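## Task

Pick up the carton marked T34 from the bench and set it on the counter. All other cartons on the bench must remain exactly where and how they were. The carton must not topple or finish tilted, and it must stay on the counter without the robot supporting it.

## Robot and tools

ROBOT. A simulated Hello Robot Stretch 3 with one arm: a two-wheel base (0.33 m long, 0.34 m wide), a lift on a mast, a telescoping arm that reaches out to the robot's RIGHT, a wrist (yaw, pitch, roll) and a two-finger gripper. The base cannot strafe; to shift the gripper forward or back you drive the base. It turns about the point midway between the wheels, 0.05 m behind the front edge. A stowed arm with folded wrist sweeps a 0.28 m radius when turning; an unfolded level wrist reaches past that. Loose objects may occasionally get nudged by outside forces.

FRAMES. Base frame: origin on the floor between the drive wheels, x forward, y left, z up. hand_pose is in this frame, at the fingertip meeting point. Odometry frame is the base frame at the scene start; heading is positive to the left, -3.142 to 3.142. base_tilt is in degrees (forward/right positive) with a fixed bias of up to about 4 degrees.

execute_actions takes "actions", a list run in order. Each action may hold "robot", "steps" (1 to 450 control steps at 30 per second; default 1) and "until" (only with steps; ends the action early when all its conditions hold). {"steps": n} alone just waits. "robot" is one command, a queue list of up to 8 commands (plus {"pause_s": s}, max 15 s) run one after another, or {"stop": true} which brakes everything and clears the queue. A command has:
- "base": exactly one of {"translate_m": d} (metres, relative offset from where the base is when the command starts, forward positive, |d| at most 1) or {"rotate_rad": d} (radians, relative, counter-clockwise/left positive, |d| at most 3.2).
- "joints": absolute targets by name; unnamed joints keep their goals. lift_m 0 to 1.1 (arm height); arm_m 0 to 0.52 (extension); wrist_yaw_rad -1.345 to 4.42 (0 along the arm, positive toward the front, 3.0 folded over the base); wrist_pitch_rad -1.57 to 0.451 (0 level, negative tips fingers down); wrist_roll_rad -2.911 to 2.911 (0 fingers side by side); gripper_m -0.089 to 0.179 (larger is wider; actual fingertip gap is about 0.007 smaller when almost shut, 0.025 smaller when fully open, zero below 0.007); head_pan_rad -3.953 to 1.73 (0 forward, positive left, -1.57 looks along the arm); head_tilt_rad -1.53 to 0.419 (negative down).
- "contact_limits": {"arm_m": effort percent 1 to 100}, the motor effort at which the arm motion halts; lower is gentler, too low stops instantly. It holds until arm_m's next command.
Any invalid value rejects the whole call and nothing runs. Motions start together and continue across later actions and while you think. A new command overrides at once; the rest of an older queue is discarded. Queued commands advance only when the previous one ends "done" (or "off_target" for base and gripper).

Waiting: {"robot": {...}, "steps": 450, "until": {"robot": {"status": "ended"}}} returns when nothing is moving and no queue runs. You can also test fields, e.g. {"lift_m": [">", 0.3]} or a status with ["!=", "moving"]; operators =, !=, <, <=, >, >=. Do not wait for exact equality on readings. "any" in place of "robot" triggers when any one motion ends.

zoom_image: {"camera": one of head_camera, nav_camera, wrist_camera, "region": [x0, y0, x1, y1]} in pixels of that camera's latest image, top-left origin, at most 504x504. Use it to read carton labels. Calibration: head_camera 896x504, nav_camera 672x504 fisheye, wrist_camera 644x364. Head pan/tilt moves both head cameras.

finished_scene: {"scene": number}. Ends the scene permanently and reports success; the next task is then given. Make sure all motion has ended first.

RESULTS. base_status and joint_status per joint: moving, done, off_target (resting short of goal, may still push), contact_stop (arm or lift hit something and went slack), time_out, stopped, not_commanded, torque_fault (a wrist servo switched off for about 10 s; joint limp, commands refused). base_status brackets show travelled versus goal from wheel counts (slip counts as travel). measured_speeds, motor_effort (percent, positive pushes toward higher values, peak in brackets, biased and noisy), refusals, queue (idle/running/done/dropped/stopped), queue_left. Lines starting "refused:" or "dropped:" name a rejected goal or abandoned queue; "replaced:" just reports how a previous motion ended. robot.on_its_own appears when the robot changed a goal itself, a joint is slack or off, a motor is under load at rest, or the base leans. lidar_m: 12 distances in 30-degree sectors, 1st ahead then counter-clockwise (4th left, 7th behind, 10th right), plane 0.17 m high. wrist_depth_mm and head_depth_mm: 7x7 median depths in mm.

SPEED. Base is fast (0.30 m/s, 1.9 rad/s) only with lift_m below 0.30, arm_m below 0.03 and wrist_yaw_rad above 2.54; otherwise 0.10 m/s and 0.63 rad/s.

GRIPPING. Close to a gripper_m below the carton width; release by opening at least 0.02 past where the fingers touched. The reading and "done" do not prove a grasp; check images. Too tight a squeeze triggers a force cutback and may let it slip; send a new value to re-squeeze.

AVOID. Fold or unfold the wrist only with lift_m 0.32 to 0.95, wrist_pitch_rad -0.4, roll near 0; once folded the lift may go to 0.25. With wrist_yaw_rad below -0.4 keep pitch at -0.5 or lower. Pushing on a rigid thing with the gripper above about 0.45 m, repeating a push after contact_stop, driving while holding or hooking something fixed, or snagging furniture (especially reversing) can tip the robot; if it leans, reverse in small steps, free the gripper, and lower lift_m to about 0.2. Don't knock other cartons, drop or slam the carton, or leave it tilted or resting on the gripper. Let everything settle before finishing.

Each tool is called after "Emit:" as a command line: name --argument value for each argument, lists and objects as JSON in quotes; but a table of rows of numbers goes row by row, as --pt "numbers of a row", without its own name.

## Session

Emit:
execute_actions --actions '[{"robot":{"joints":{"head_pan_rad":1.2,"head_tilt_rad":-0.6}},"steps":200,"until":{"robot":{"status":"ended"}}}]'

Emit:
execute_actions --actions '[{"robot":{"joints":{"head_pan_rad":-0.4}},"steps":200,"until":{"robot":{"status":"ended"}}}]'

Emit:
execute_actions --actions '[{"robot":{"joints":{"head_pan_rad":-1.9}},"steps":200,"until":{"robot":{"status":"ended"}}}]'

Emit:
execute_actions --actions '[{"robot":{"joints":{"head_pan_rad":-3.3}},"steps":200,"until":{"robot":{"status":"ended"}}}]'

Scene clock: 1.13 s.
robot.base_odometry: x=+0.000 y=+0.000 heading=+0.000 (m, m, rad; robot's odometry frame)
robot.turned_by_wheels: +0.000 (rad since the last result)
robot.turned_by_imu: +0.000 (rad since the last result)
robot.base_tilt: forward=+0.2 right=-0.3 (deg)
robot.lidar_m: 0.66 0.67 2.13 1.96 2.14 0.83 0.78 0.79 1.01 2.43 1.02 0.72
robot.head_depth_mm: 2625 2944 3151 2349 1794 1410 1188 / 2459 2808 3051 2378 1795 1452 1215 / 2336 2627 2885 2394 1826 1469 1221 / 2244 2465 2690 2366 1835 1467 1230 / 2130 2346 2414 2363 1824 1480 1232 / 2025 2223 2293 2276 1826 1491 1234 / 1934 2113 2181 2199 1856 1484 1244
robot.base_status: not_commanded
robot.joint_positions: lift_m=+0.399 arm_m=+0.001 wrist_yaw_rad=+3.011 wrist_pitch_rad=-0.498 wrist_roll_rad=-0.007 gripper_m=+0.037 head_pan_rad=+1.193 head_tilt_rad=-0.592
robot.joint_goals: lift_m=+0.399 arm_m=+0.001 wrist_yaw_rad=+3.011 wrist_pitch_rad=-0.498 wrist_roll_rad=-0.007 gripper_m=+0.037 head_pan_rad=+1.200 head_tilt_rad=-0.600
robot.joint_status: lift_m=not_commanded arm_m=not_commanded wrist_yaw_rad=not_commanded wrist_pitch_rad=not_commanded wrist_roll_rad=not_commanded gripper_m=not_commanded head_pan_rad=done head_tilt_rad=done
robot.measured_speeds: translate_m=+0.000 rotate_rad=+0.000 lift_m=+0.000 arm_m=+0.000 wrist_yaw_rad=+0.000 wrist_pitch_rad=+0.000 wrist_roll_rad=+0.000 head_pan_rad=+0.000 head_tilt_rad=+0.000
robot: refusals=0 queue=done queue_left=0
robot.motor_effort: left_wheel=+0(0) right_wheel=+1(1) lift_m=+22(22) arm_m=-1(1) wrist_yaw_rad=+1(0) wrist_pitch_rad=+6(6) wrist_roll_rad=+0(0) gripper_m=-1(0) head_pan_rad=+3(32) head_tilt_rad=-4(36) (%)
robot.hand_pose: x=+0.0066 y=+0.0661 z=+0.3941 quat_wxyz=(+0.219, +0.693, +0.130, +0.675) (m; robot's base frame)
robot.wrist_depth_mm: - - - - - - - / - - - - - - - / 998 - - - - - 664 / 816 805 847 844 848 887 655 / 665 671 - 705 712 720 652 / 571 584 - 592 608 618 606 / 501 527 - - 516 533 543
pictures: head_camera (sideways: a quarter turn clockwise sets it upright), nav_camera (sideways: a quarter turn counterclockwise sets it upright), wrist_camera
camera_calibration (this result's frames):
head_camera: T_world_to_cam=[[-0.189623, -0.495504, -0.847655, 1.12922], [-0.943338, 0.331382, 0.0173151, -0.0144612], [0.272318, 0.802908, -0.530265, 0.648079], [0, 0, 0, 1]] pos_world=[0.0240012, 0.0439791, 1.3011]
nav_camera: T_world_to_cam=[[0.214397, 0.49371, 0.842784, -1.05763], [0.929335, -0.36867, -0.0204449, 0.0722982], [0.300615, 0.787612, -0.537864, 0.656815], [0, 0, 0, 1]] pos_world=[-0.0378844, 0.0315031, 1.24611]
wrist_camera: T_world_to_cam=[[0.992493, -0.0955637, 0.0763235, -0.0359603], [0.000497087, -0.620902, -0.783888, 0.384692], [0.122301, 0.778041, -0.616194, 0.354448], [0, 0, 0, 1]] pos_world=[-0.00785011, -0.0403558, 0.522709]
Images, in order (width x height): head_camera 896x504, nav_camera 672x504, wrist_camera 644x364.

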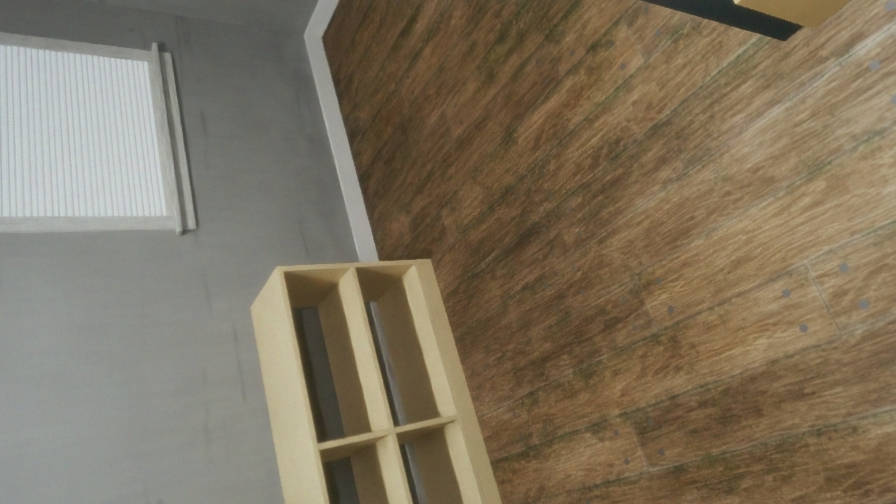

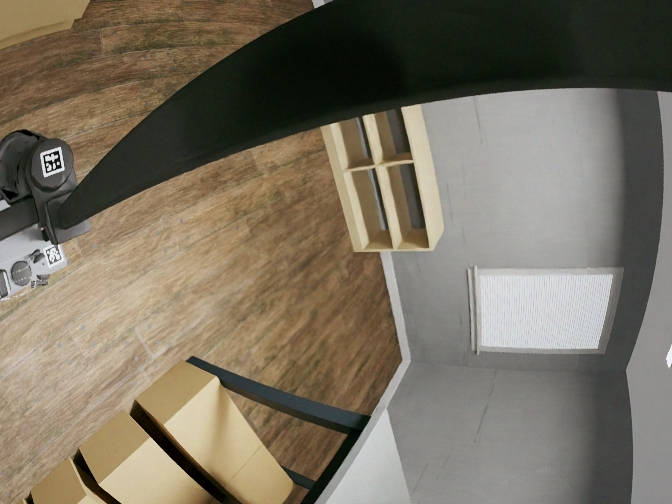

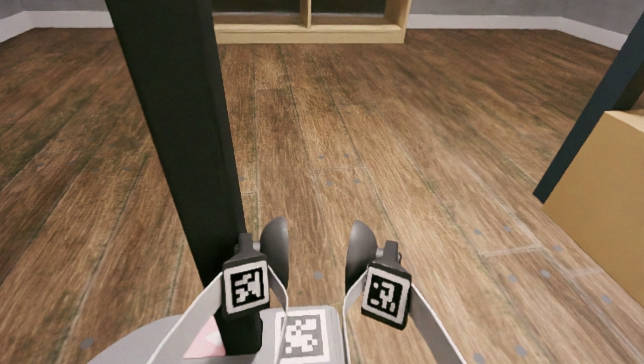

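Scene clock: 2.43 s.
robot.base_odometry: x=+0.000 y=+0.000 heading=+0.000 (m, m, rad; robot's odometry frame)
robot.turned_by_wheels: +0.000 (rad since the last result)
robot.turned_by_imu: +0.000 (rad since the last result)
robot.base_tilt: forward=+0.2 right=-0.3 (deg)
robot.lidar_m: 0.66 0.68 2.12 1.95 2.14 0.84 0.78 0.79 1.01 2.43 1.02 0.72
robot.head_depth_mm: 2711 2981 1033 2357 1409 1408 1211 / 2551 2759 987 2343 1426 1365 1215 / 2399 2530 994 1732 1473 1256 1224 / 2280 2421 1004 1729 1443 1224 1232 / 2156 2328 1016 810 1494 1160 1181 / 2067 2218 1024 775 1458 1173 1103 / 1965 2122 1037 742 1451 1250 1158
robot.base_status: not_commanded
robot.joint_positions: lift_m=+0.399 arm_m=+0.001 wrist_yaw_rad=+3.011 wrist_pitch_rad=-0.498 wrist_roll_rad=-0.007 gripper_m=+0.037 head_pan_rad=-0.393 head_tilt_rad=-0.592
robot.joint_goals: lift_m=+0.399 arm_m=+0.001 wrist_yaw_rad=+3.011 wrist_pitch_rad=-0.498 wrist_roll_rad=-0.007 gripper_m=+0.037 head_pan_rad=-0.400 head_tilt_rad=-0.600
robot.joint_status: lift_m=not_commanded arm_m=not_commanded wrist_yaw_rad=not_commanded wrist_pitch_rad=not_commanded wrist_roll_rad=not_commanded gripper_m=not_commanded head_pan_rad=done head_tilt_rad=done
robot.measured_speeds: translate_m=+0.000 rotate_rad=+0.000 lift_m=+0.000 arm_m=+0.000 wrist_yaw_rad=+0.000 wrist_pitch_rad=+0.000 wrist_roll_rad=+0.000 head_pan_rad=+0.000 head_tilt_rad=+0.000
robot: refusals=0 queue=done queue_left=0
robot.motor_effort: left_wheel=+0(1) right_wheel=+1(1) lift_m=+22(22) arm_m=-1(0) wrist_yaw_rad=-1(0) wrist_pitch_rad=+6(6) wrist_roll_rad=+0(0) gripper_m=+0(0) head_pan_rad=-3(32) head_tilt_rad=-3(3) (%)
robot.hand_pose: x=+0.0066 y=+0.0661 z=+0.3941 quat_wxyz=(+0.219, +0.693, +0.130, +0.675) (m; robot's base frame)
robot.wrist_depth_mm: - - - - - - - / - - - - - - - / - - - - - - 671 / 781 790 822 859 863 891 647 / 657 656 - 713 708 713 653 / 567 577 - 593 603 604 613 / 496 519 - - 520 532 538
pictures: head_camera (sideways: a quarter turn clockwise sets it upright), nav_camera (sideways: a quarter turn counterclockwise sets it upright), wrist_camera
camera_calibration (this result's frames):
head_camera: T_world_to_cam=[[-0.492941, 0.197024, -0.847461, 1.13082], [0.345256, 0.938349, 0.0173298, -0.0223408], [0.798628, -0.284048, -0.530574, 0.645271], [0, 0, 0, 1]] pos_world=[0.0498102, -0.0185474, 1.30108]
nav_camera: T_world_to_cam=[[0.490781, -0.221769, 0.842587, -1.05906], [-0.382335, -0.923798, -0.020445, 0.0802996], [0.782914, -0.312116, -0.538172, 0.654274], [0, 0, 0, 1]] pos_world=[0.0382291, 0.0435232, 1.24611]
wrist_camera: T_world_to_cam=[[0.992493, -0.0955637, 0.0763235, -0.0359603], [0.000497086, -0.620902, -0.783888, 0.384692], [0.122301, 0.778041, -0.616194, 0.354448], [0, 0, 0, 1]] pos_world=[-0.00785011, -0.0403558, 0.522709]
Images, in order (width x height): head_camera 896x504, nav_camera 672x504, wrist_camera 644x364.

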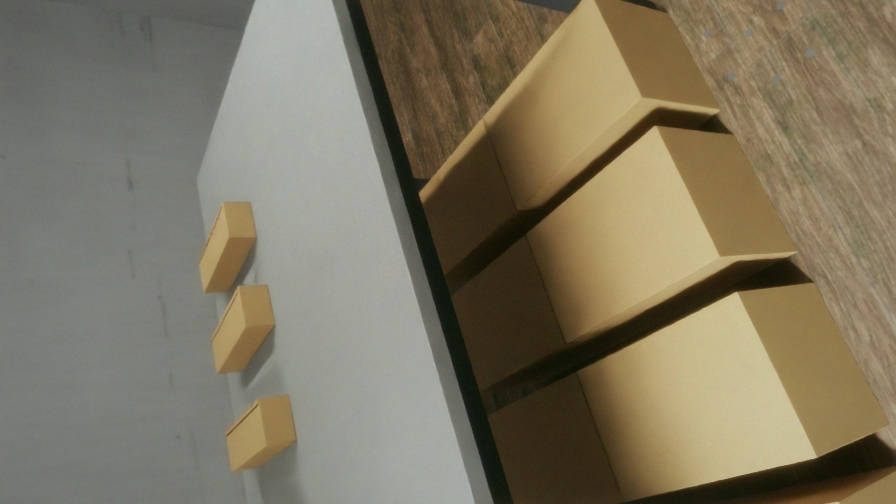

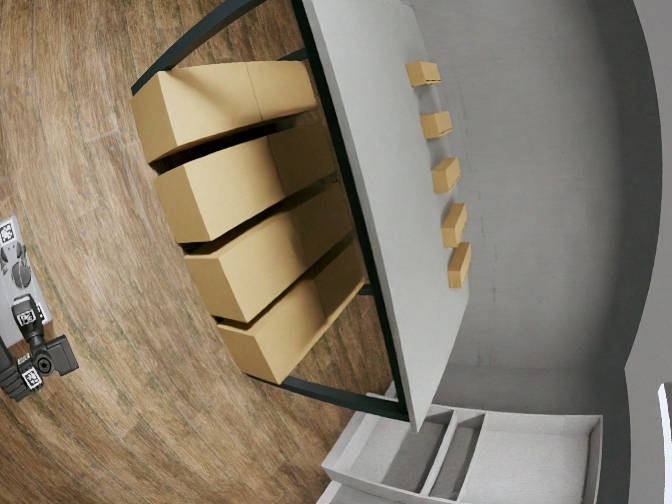

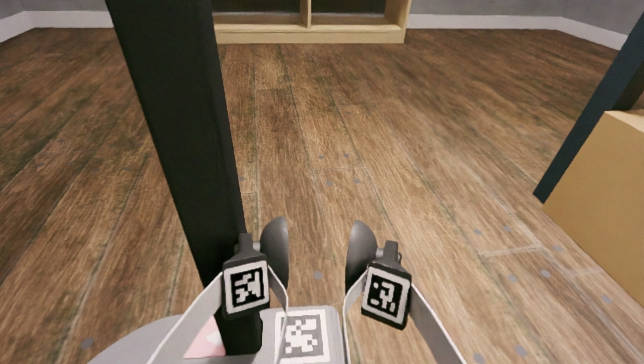

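Scene clock: 3.70 s.
robot.base_odometry: x=+0.000 y=+0.000 heading=+0.000 (m, m, rad; robot's odometry frame)
robot.turned_by_wheels: +0.000 (rad since the last result)
robot.turned_by_imu: +0.000 (rad since the last result)
robot.base_tilt: forward=+0.2 right=-0.3 (deg)
robot.lidar_m: 0.66 0.68 2.13 1.96 2.15 0.84 0.78 0.79 1.01 2.42 1.02 0.72
robot.head_depth_mm: 1796 1798 1128 1214 1313 1412 1219 / 2086 2172 1321 1452 1643 1450 1223 / 2350 2560 1593 1827 1809 1469 1229 / 2251 2496 2801 2409 1831 1469 1233 / 2151 2380 2658 2426 1837 1469 1232 / 2076 2278 2526 2426 1850 1473 1249 / 1997 2181 2403 2450 1857 1488 1242
robot.base_status: not_commanded
robot.joint_positions: lift_m=+0.399 arm_m=+0.001 wrist_yaw_rad=+3.011 wrist_pitch_rad=-0.498 wrist_roll_rad=-0.007 gripper_m=+0.037 head_pan_rad=-1.893 head_tilt_rad=-0.592
robot.joint_goals: lift_m=+0.399 arm_m=+0.001 wrist_yaw_rad=+3.011 wrist_pitch_rad=-0.498 wrist_roll_rad=-0.007 gripper_m=+0.037 head_pan_rad=-1.900 head_tilt_rad=-0.600
robot.joint_status: lift_m=not_commanded arm_m=not_commanded wrist_yaw_rad=not_commanded wrist_pitch_rad=not_commanded wrist_roll_rad=not_commanded gripper_m=not_commanded head_pan_rad=done head_tilt_rad=done
robot.measured_speeds: translate_m=+0.000 rotate_rad=+0.000 lift_m=+0.000 arm_m=+0.000 wrist_yaw_rad=+0.000 wrist_pitch_rad=+0.000 wrist_roll_rad=+0.000 head_pan_rad=+0.000 head_tilt_rad=+0.000
robot: refusals=0 queue=done queue_left=0
robot.motor_effort: left_wheel=+0(1) right_wheel=+1(1) lift_m=+22(22) arm_m=+0(1) wrist_yaw_rad=+0(0) wrist_pitch_rad=+6(6) wrist_roll_rad=+0(0) gripper_m=+0(0) head_pan_rad=-3(31) head_tilt_rad=-3(3) (%)
robot.hand_pose: x=+0.0066 y=+0.0661 z=+0.3941 quat_wxyz=(+0.219, +0.693, +0.130, +0.675) (m; robot's base frame)
robot.wrist_depth_mm: - - - - - - - / - - - - - - - / 968 - - - - - 664 / 797 817 853 826 880 881 641 / 654 680 - 683 700 718 655 / 563 577 - 604 611 606 615 / 502 521 - - 520 531 546
pictures: head_camera (sideways: a quarter turn clockwise sets it upright), nav_camera (sideways: a quarter turn counterclockwise sets it upright), wrist_camera
camera_calibration (this result's frames):
head_camera: T_world_to_cam=[[0.161672, 0.505689, -0.847432, 1.12679], [0.960422, -0.278009, 0.017332, -0.0260962], [-0.226829, -0.816695, -0.530621, 0.651587], [0, 0, 0, 1]] pos_world=[-0.00930864, -0.0449128, 1.30108]
nav_camera: T_world_to_cam=[[-0.186508, -0.505284, 0.842557, -1.05489], [-0.948531, 0.316025, -0.020445, 0.0837534], [-0.255938, -0.803005, -0.538218, 0.660671], [0, 0, 0, 1]] pos_world=[0.051788, -0.0289667, 1.24611]
wrist_camera: T_world_to_cam=[[0.992493, -0.0955638, 0.0763234, -0.0359603], [0.000496965, -0.620902, -0.783888, 0.384692], [0.122301, 0.778041, -0.616194, 0.354448], [0, 0, 0, 1]] pos_world=[-0.0078501, -0.0403558, 0.522709]
Images, in order (width x height): head_camera 896x504, nav_camera 672x504, wrist_camera 644x364.

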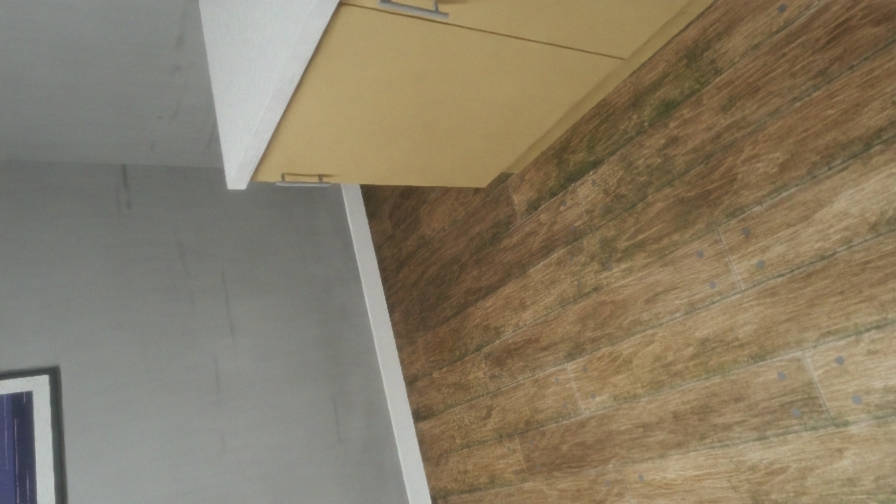

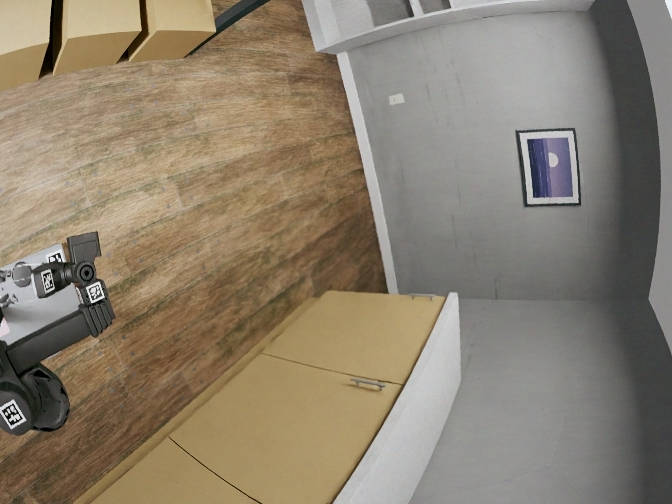

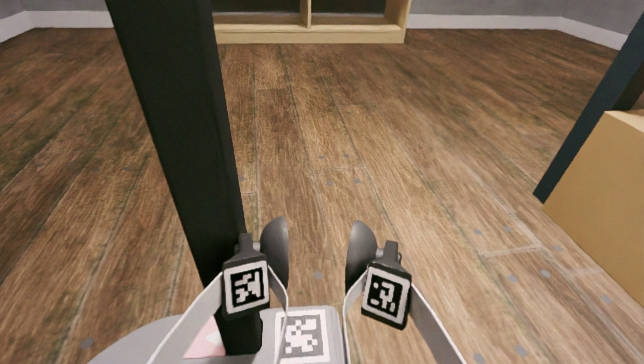

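Scene clock: 4.93 s.
robot.base_odometry: x=+0.000 y=+0.000 heading=+0.000 (m, m, rad; robot's odometry frame)
robot.turned_by_wheels: +0.000 (rad since the last result)
robot.turned_by_imu: +0.000 (rad since the last result)
robot.base_tilt: forward=+0.2 right=-0.3 (deg)
robot.lidar_m: 0.66 0.68 2.13 1.96 2.14 0.84 0.78 0.79 1.01 2.43 1.02 0.72
robot.head_depth_mm: 1294 1451 1639 1885 1806 1452 1218 / 1253 1402 1506 1028 1640 1456 1225 / 1231 1361 1008 954 1115 1359 1231 / 1202 1327 1017 924 1063 1256 1228 / 1176 1301 1030 889 1023 1200 1238 / 1148 1266 1040 860 982 1146 1243 / 1121 1238 1054 835 947 1100 1248
robot.base_status: not_commanded
robot.joint_positions: lift_m=+0.399 arm_m=+0.001 wrist_yaw_rad=+3.011 wrist_pitch_rad=-0.498 wrist_roll_rad=-0.007 gripper_m=+0.037 head_pan_rad=-3.293 head_tilt_rad=-0.592
robot.joint_goals: lift_m=+0.399 arm_m=+0.001 wrist_yaw_rad=+3.011 wrist_pitch_rad=-0.498 wrist_roll_rad=-0.007 gripper_m=+0.037 head_pan_rad=-3.300 head_tilt_rad=-0.600
robot.joint_status: lift_m=not_commanded arm_m=not_commanded wrist_yaw_rad=not_commanded wrist_pitch_rad=not_commanded wrist_roll_rad=not_commanded gripper_m=not_commanded head_pan_rad=done head_tilt_rad=done
robot.measured_speeds: translate_m=+0.000 rotate_rad=+0.000 lift_m=+0.000 arm_m=+0.000 wrist_yaw_rad=+0.000 wrist_pitch_rad=+0.000 wrist_roll_rad=+0.000 head_pan_rad=+0.000 head_tilt_rad=+0.000
robot: refusals=0 queue=done queue_left=0
robot.motor_effort: left_wheel=+0(0) right_wheel=+1(1) lift_m=+23(22) arm_m=-1(1) wrist_yaw_rad=+0(0) wrist_pitch_rad=+6(6) wrist_roll_rad=+0(0) gripper_m=+0(0) head_pan_rad=-3(32) head_tilt_rad=-3(3) (%)
robot.hand_pose: x=+0.0066 y=+0.0661 z=+0.3941 quat_wxyz=(+0.219, +0.693, +0.130, +0.675) (m; robot's base frame)
robot.wrist_depth_mm: - - - - - - - / - - - - - - - / - - - - - - 658 / 810 815 830 842 873 883 647 / 667 684 - 704 724 705 670 / 569 574 - 584 616 602 608 / 491 516 - - 522 521 535
pictures: head_camera (sideways: a quarter turn clockwise sets it upright), nav_camera (sideways: a quarter turn counterclockwise sets it upright), wrist_camera
camera_calibration (this result's frames):
head_camera: T_world_to_cam=[[0.525843, -0.0733762, -0.847411, 1.12454], [-0.110728, -0.9937, 0.0173336, -0.0195642], [-0.843344, 0.084717, -0.530655, 0.655391], [0, 0, 0, 1]] pos_world=[-0.0407782, 0.00755091, 1.30107]
nav_camera: T_world_to_cam=[[-0.529665, 0.0979192, 0.842536, -1.05277], [0.150212, 0.988442, -0.020445, 0.0770511], [-0.8348, 0.11573, -0.538252, 0.664246], [0, 0, 0, 1]] pos_world=[-0.0146777, -0.0499469, 1.2461]
wrist_camera: T_world_to_cam=[[0.992493, -0.0955638, 0.0763234, -0.0359603], [0.000496935, -0.620902, -0.783888, 0.384692], [0.122301, 0.778041, -0.616194, 0.354448], [0, 0, 0, 1]] pos_world=[-0.0078501, -0.0403558, 0.522709]
Images, in order (width x height): head_camera 896x504, nav_camera 672x504, wrist_camera 644x364.

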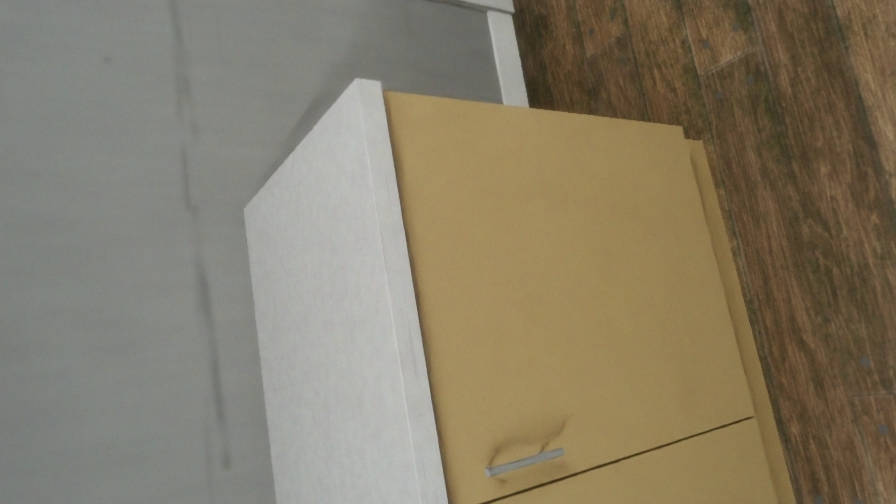

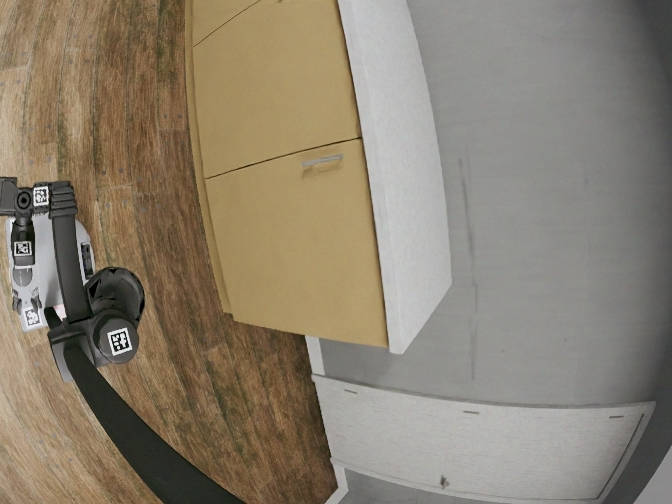

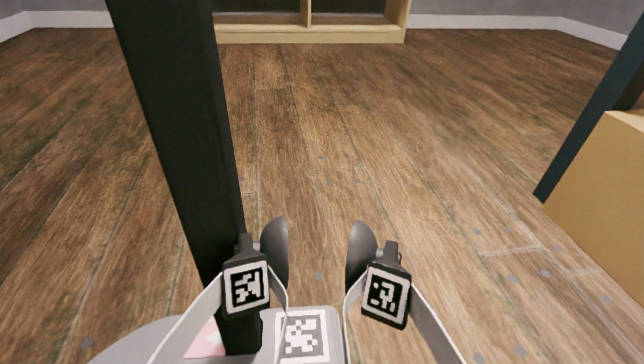

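Emit:
execute_actions --actions '[{"robot":[{"joints":{"lift_m":0.28,"head_pan_rad":-1.2},"base":{"rotate_rad":1.5}},{"base":{"translate_m":1}},{"base":{"rotate_rad":-1.4}},{"base":{"translate_m":1.0}},{"base":{"translate_m":0.6}}],"steps":450,"until":{"robot":{"status":"ended"}}},{"steps":300,"until":{"robot":{"status":"ended"}}}]'

Scene clock: 27.87 s.
robot.base_odometry: x=+1.663 y=+1.157 heading=+0.100 (m, m, rad; robot's odometry frame)
robot.turned_by_wheels: +0.100 (rad since the last result)
robot.turned_by_imu: +0.110 (rad since the last result)
robot.base_tilt: forward=+0.2 right=-0.3 (deg)
robot.lidar_m: 0.62 0.65 0.91 1.32 1.25 1.73 2.61 0.83 0.59 0.88 0.85 0.64
robot.head_depth_mm: 2863 3158 3354 2356 1790 1453 1216 / 2522 2964 3162 2347 1815 1461 1220 / 1747 1950 2248 2279 1804 1464 1223 / 1326 1448 1610 1782 1772 1467 1228 / 1072 1160 1254 1357 1490 1439 1232 / 906 957 1022 1100 1179 1273 1222 / 779 818 867 919 974 1037 1111
robot.base_status: done (translate_m +0.6000 of +0.6000)
robot.joint_positions: lift_m=+0.281 arm_m=+0.001 wrist_yaw_rad=+3.011 wrist_pitch_rad=-0.498 wrist_roll_rad=-0.007 gripper_m=+0.037 head_pan_rad=-1.207 head_tilt_rad=-0.593
robot.joint_goals: lift_m=+0.280 arm_m=+0.001 wrist_yaw_rad=+3.011 wrist_pitch_rad=-0.498 wrist_roll_rad=-0.007 gripper_m=+0.037 head_pan_rad=-1.200 head_tilt_rad=-0.600
robot.joint_status: lift_m=done arm_m=not_commanded wrist_yaw_rad=not_commanded wrist_pitch_rad=not_commanded wrist_roll_rad=not_commanded gripper_m=not_commanded head_pan_rad=done head_tilt_rad=done
robot.measured_speeds: translate_m=+0.000 rotate_rad=+0.000 lift_m=+0.000 arm_m=+0.000 wrist_yaw_rad=+0.000 wrist_pitch_rad=+0.000 wrist_roll_rad=+0.000 head_pan_rad=+0.000 head_tilt_rad=+0.000
robot: refusals=0 queue=done queue_left=0
robot.motor_effort: left_wheel=+0(10) right_wheel=+0(9) lift_m=+12(22) arm_m=-1(1) wrist_yaw_rad=+0(0) wrist_pitch_rad=+7(6) wrist_roll_rad=+0(0) gripper_m=-1(1) head_pan_rad=+2(32) head_tilt_rad=-3(3) (%)
robot.hand_pose: x=+0.0066 y=+0.0660 z=+0.2756 quat_wxyz=(+0.219, +0.693, +0.130, +0.675) (m; robot's base frame)
robot.wrist_depth_mm: - - - - - 964 656 / 988 - - - - 939 659 / 768 775 828 829 854 839 645 / 609 618 646 650 656 688 632 / 512 520 - 559 544 563 564 / 451 - - - 472 465 477 / - - - - 399 406 417
pictures: head_camera (sideways: a quarter turn clockwise sets it upright), nav_camera (sideways: a quarter turn counterclockwise sets it upright), wrist_camera
camera_calibration (this result's frames):
head_camera: T_world_to_cam=[[-0.195311, 0.493976, -0.847255, 1.12874], [0.91928, 0.393221, 0.0173454, -0.0258626], [0.341727, -0.775477, -0.530903, 0.648485], [0, 0, 0, 1]] pos_world=[0.0226253, -0.0445137, 1.30106]
nav_camera: T_world_to_cam=[[0.175837, -0.509392, 0.842378, -1.05687], [-0.934159, -0.356271, -0.0204451, 0.0836659], [0.31053, -0.78332, -0.538499, 0.657581], [0, 0, 0, 1]] pos_world=[0.0597952, 0.0065425, 1.2461]
wrist_camera: T_world_to_cam=[[0.992496, -0.0955384, 0.0763115, -0.0269175], [0.000461688, -0.621168, -0.783677, 0.291738], [0.122274, 0.777832, -0.616463, 0.281595], [0, 0, 0, 1]] pos_world=[-0.00785071, -0.0403867, 0.404275]
Images, in order (width x height): head_camera 896x504, nav_camera 672x504, wrist_camera 644x364.

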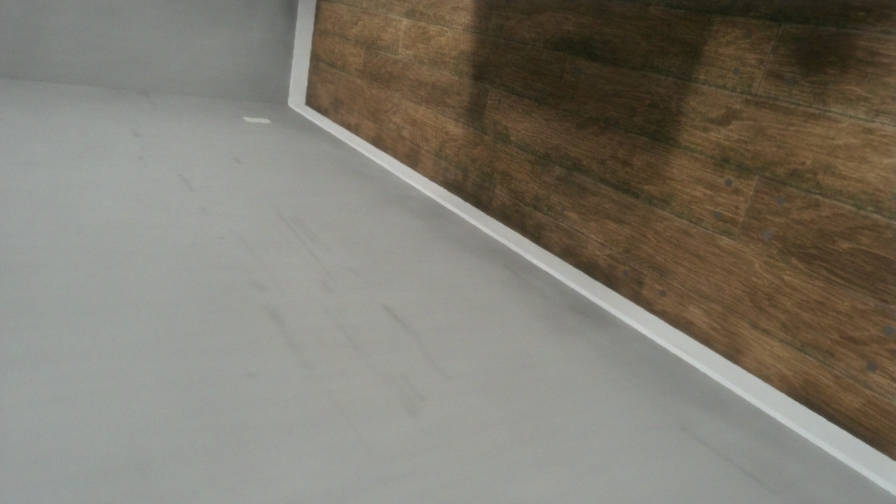

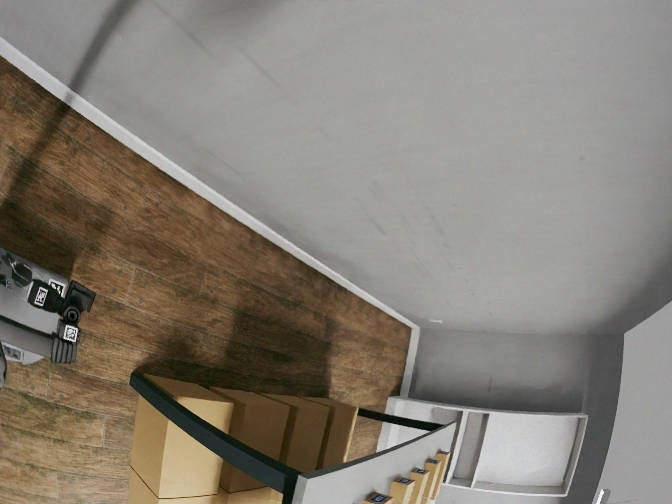

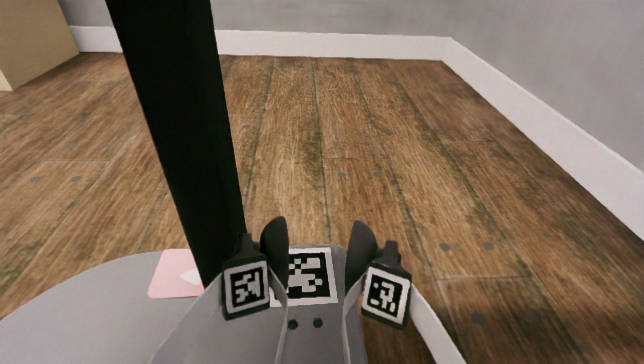

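Emit:
execute_actions --actions '[{"robot":[{"base":{"translate_m":0.27}},{"base":{"rotate_rad":-1.635}},{"base":{"translate_m":0.75},"joints":{"head_pan_rad":-0.95,"head_tilt_rad":-0.4}}],"steps":450,"until":{"robot":{"status":"ended"}}}]'

Scene clock: 42.10 s.
robot.base_odometry: x=+1.958 y=+0.435 heading=-1.535 (m, m, rad; robot's odometry frame)
robot.turned_by_wheels: -1.635 (rad since the last result)
robot.turned_by_imu: -1.597 (rad since the last result)
robot.base_tilt: forward=+0.2 right=-0.3 (deg)
robot.lidar_m: 1.46 0.52 0.38 0.36 0.37 0.51 1.37 2.00 0.48 0.46 0.47 0.64
robot.head_depth_mm: 3042 3195 2810 977 622 542 1179 / 3224 3386 2967 848 668 611 1081 / 3366 3665 3165 976 674 1266 1087 / 3642 3938 - 918 680 1364 1095 / 3624 3893 3837 955 753 1373 1125 / 3269 3447 3463 947 813 1423 1131 / 2933 3040 3181 1026 2123 1383 1262
robot.base_status: done (translate_m +0.7500 of +0.7500)
robot.joint_positions: lift_m=+0.281 arm_m=+0.001 wrist_yaw_rad=+3.011 wrist_pitch_rad=-0.498 wrist_roll_rad=-0.007 gripper_m=+0.037 head_pan_rad=-0.957 head_tilt_rad=-0.408
robot.joint_goals: lift_m=+0.280 arm_m=+0.001 wrist_yaw_rad=+3.011 wrist_pitch_rad=-0.498 wrist_roll_rad=-0.007 gripper_m=+0.037 head_pan_rad=-0.950 head_tilt_rad=-0.400
robot.joint_status: lift_m=done arm_m=not_commanded wrist_yaw_rad=not_commanded wrist_pitch_rad=not_commanded wrist_roll_rad=not_commanded gripper_m=not_commanded head_pan_rad=done head_tilt_rad=done
robot.measured_speeds: translate_m=+0.000 rotate_rad=+0.000 lift_m=+0.000 arm_m=+0.000 wrist_yaw_rad=+0.000 wrist_pitch_rad=+0.000 wrist_roll_rad=+0.000 head_pan_rad=+0.000 head_tilt_rad=+0.000
robot: refusals=0 queue=done queue_left=0
robot.motor_effort: left_wheel=+1(9) right_wheel=-1(4) lift_m=+13(12) arm_m=-1(1) wrist_yaw_rad=+1(0) wrist_pitch_rad=+6(7) wrist_roll_rad=+0(0) gripper_m=+0(1) head_pan_rad=+2(15) head_tilt_rad=+4(21) (%)
robot.hand_pose: x=+0.0066 y=+0.0660 z=+0.2756 quat_wxyz=(+0.219, +0.693, +0.130, +0.675) (m; robot's base frame)
robot.wrist_depth_mm: 341 - 356 368 380 391 399 / 375 386 399 405 420 434 456 / 411 425 446 459 474 491 516 / 460 476 504 513 522 550 573 / 490 513 - 535 548 556 553 / 447 - - - 472 466 474 / - - - - 404 409 411
pictures: head_camera (sideways: a quarter turn clockwise sets it upright), nav_camera (sideways: a quarter turn counterclockwise sets it upright), wrist_camera
camera_calibration (this result's frames):
head_camera: T_world_to_cam=[[-0.216485, 0.295814, -0.930391, 1.23731], [0.792208, 0.610175, 0.00967076, -0.0150992], [0.570562, -0.73497, -0.36644, 0.433085], [0, 0, 0, 1]] pos_world=[0.0327196, -0.038498, 1.31003]
nav_camera: T_world_to_cam=[[0.201865, -0.316193, 0.92697, -1.16737], [-0.815035, -0.579065, -0.0200321, 0.0824064], [0.543109, -0.75147, -0.374601, 0.442894], [0, 0, 0, 1]] pos_world=[0.0622746, 0.0114266, 1.24968]
wrist_camera: T_world_to_cam=[[0.992496, -0.095538, 0.0763119, -0.0269193], [0.00046228, -0.621168, -0.783677, 0.291727], [0.122273, 0.777832, -0.616463, 0.281608], [0, 0, 0, 1]] pos_world=[-0.00785076, -0.0404048, 0.404275]
Images, in order (width x height): head_camera 896x504, nav_camera 672x504, wrist_camera 644x364.

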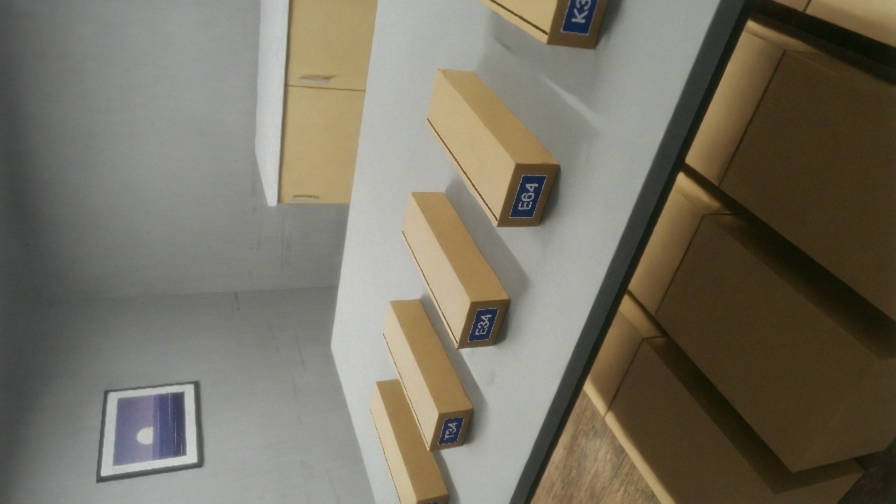

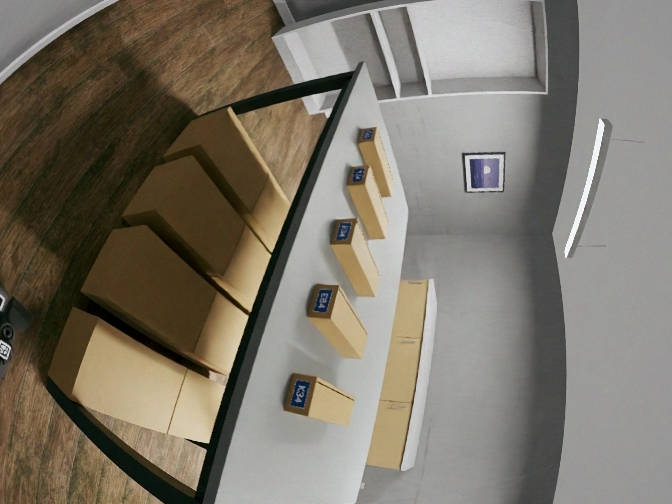

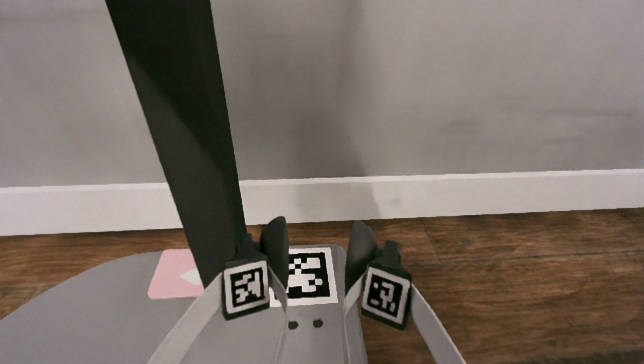

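Emit:
execute_actions --actions '[{"robot":{"base":{"translate_m":0.8},"joints":{"lift_m":0.7,"wrist_pitch_rad":-0.4,"head_pan_rad":-1.6,"head_tilt_rad":-0.6}},"steps":300,"until":{"robot":{"lift_m":[">",0.45]}}},{"robot":[{"joints":{"lift_m":0.9,"wrist_yaw_rad":1.3,"gripper_m":0.16}},{"joints":{"wrist_pitch_rad":-0.6,"lift_m":1.07}},{"joints":{"wrist_yaw_rad":0}},{"joints":{"arm_m":0.22}}],"steps":450,"until":{"robot":{"status":"ended"}}}]'

Scene clock: 63.70 s.
robot.base_odometry: x=+1.987 y=-0.365 heading=-1.535 (m, m, rad; robot's odometry frame)
robot.turned_by_wheels: +0.000 (rad since the last result)
robot.turned_by_imu: +0.001 (rad since the last result)
robot.base_tilt: forward=+0.2 right=-0.3 (deg)
robot.lidar_m: 1.46 0.53 0.38 0.37 0.38 0.52 1.42 0.65 0.47 0.45 0.48 0.65
robot.head_depth_mm: 2915 3301 782 651 579 1144 987 / - - 834 683 583 1217 989 / 2921 - - 644 586 1159 968 / 2914 2636 1042 645 590 1157 974 / 2934 2651 1083 699 592 1237 1025 / 2920 2642 1026 640 596 1170 974 / 2949 3100 1036 680 578 1246 982
robot.base_status: done (translate_m +0.8000 of +0.8000)
robot.joint_positions: lift_m=+1.069 arm_m=+0.220 wrist_yaw_rad=+0.002 wrist_pitch_rad=-0.612 wrist_roll_rad=-0.007 gripper_m=+0.160 head_pan_rad=-1.593 head_tilt_rad=-0.592
robot.joint_goals: lift_m=+1.070 arm_m=+0.220 wrist_yaw_rad=+0.000 wrist_pitch_rad=-0.600 wrist_roll_rad=-0.007 gripper_m=+0.160 head_pan_rad=-1.600 head_tilt_rad=-0.600
robot.joint_status: lift_m=done arm_m=done wrist_yaw_rad=done wrist_pitch_rad=done wrist_roll_rad=not_commanded gripper_m=done head_pan_rad=done head_tilt_rad=done
robot.measured_speeds: translate_m=+0.000 rotate_rad=+0.000 lift_m=+0.000 arm_m=+0.000 wrist_yaw_rad=+0.000 wrist_pitch_rad=+0.000 wrist_roll_rad=+0.000 head_pan_rad=+0.000 head_tilt_rad=+0.000
robot: refusals=0 queue=done queue_left=0
robot.motor_effort: left_wheel=+1(9) right_wheel=+0(4) lift_m=+31(35) arm_m=+2(2) wrist_yaw_rad=-1(3) wrist_pitch_rad=+5(9) wrist_roll_rad=+0(0) gripper_m=-1(82) head_pan_rad=-2(24) head_tilt_rad=-3(19) (%)
robot.hand_pose: x=-0.0212 y=-0.5606 z=+1.0413 quat_wxyz=(+0.677, +0.214, -0.672, -0.212) (m; robot's base frame)
robot.wrist_depth_mm: - 712 739 745 767 819 - / 536 540 554 570 580 598 620 / 429 358 417 373 460 385 459 / 357 290 364 306 381 327 375 / 246 259 322 254 318 303 267 / 231 - 278 238 281 - 240 / 238 245 248 251 255 253 261
pictures: head_camera (sideways: a quarter turn clockwise sets it upright), nav_camera (sideways: a quarter turn counterclockwise sets it upright), wrist_camera
camera_calibration (this result's frames):
head_camera: T_world_to_cam=[[0.00521204, 0.530982, -0.847367, 1.12766], [0.99969, 0.0178543, 0.0173369, -0.0263421], [0.0243347, -0.847195, -0.530725, 0.650189], [0, 0, 0, 1]] pos_world=[0.00463436, -0.0474597, 1.30107]
nav_camera: T_world_to_cam=[[-0.0290605, -0.537925, 0.842492, -1.05577], [-0.999549, 0.0219782, -0.0204451, 0.0840647], [-0.00751851, -0.842706, -0.538322, 0.65929], [0, 0, 0, 1]] pos_world=[0.0583025, -0.014184, 1.2461]
wrist_camera: T_world_to_cam=[[-0.996412, -0.0446485, 0.0718968, -0.126676], [-0.0825395, 0.700423, -0.70894, 1.16389], [-0.0187051, -0.71233, -0.701595, 0.494673], [0, 0, 0, 1]] pos_world=[-0.0209016, -0.468503, 1.1813]
Images, in order (width x height): head_camera 896x504, nav_camera 672x504, wrist_camera 644x364.

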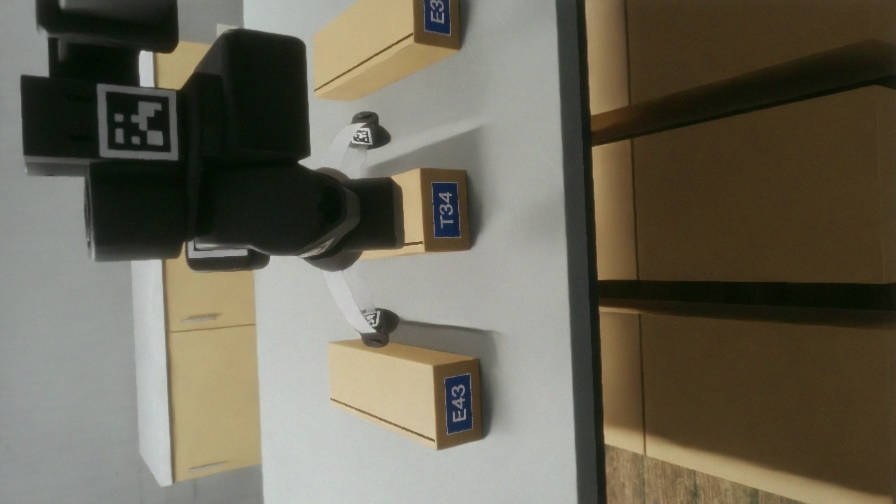

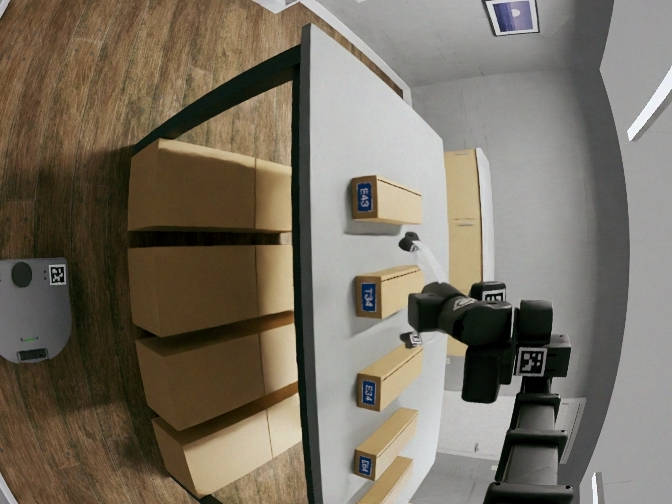

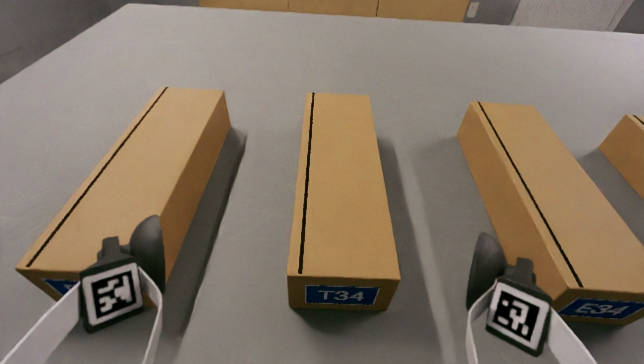

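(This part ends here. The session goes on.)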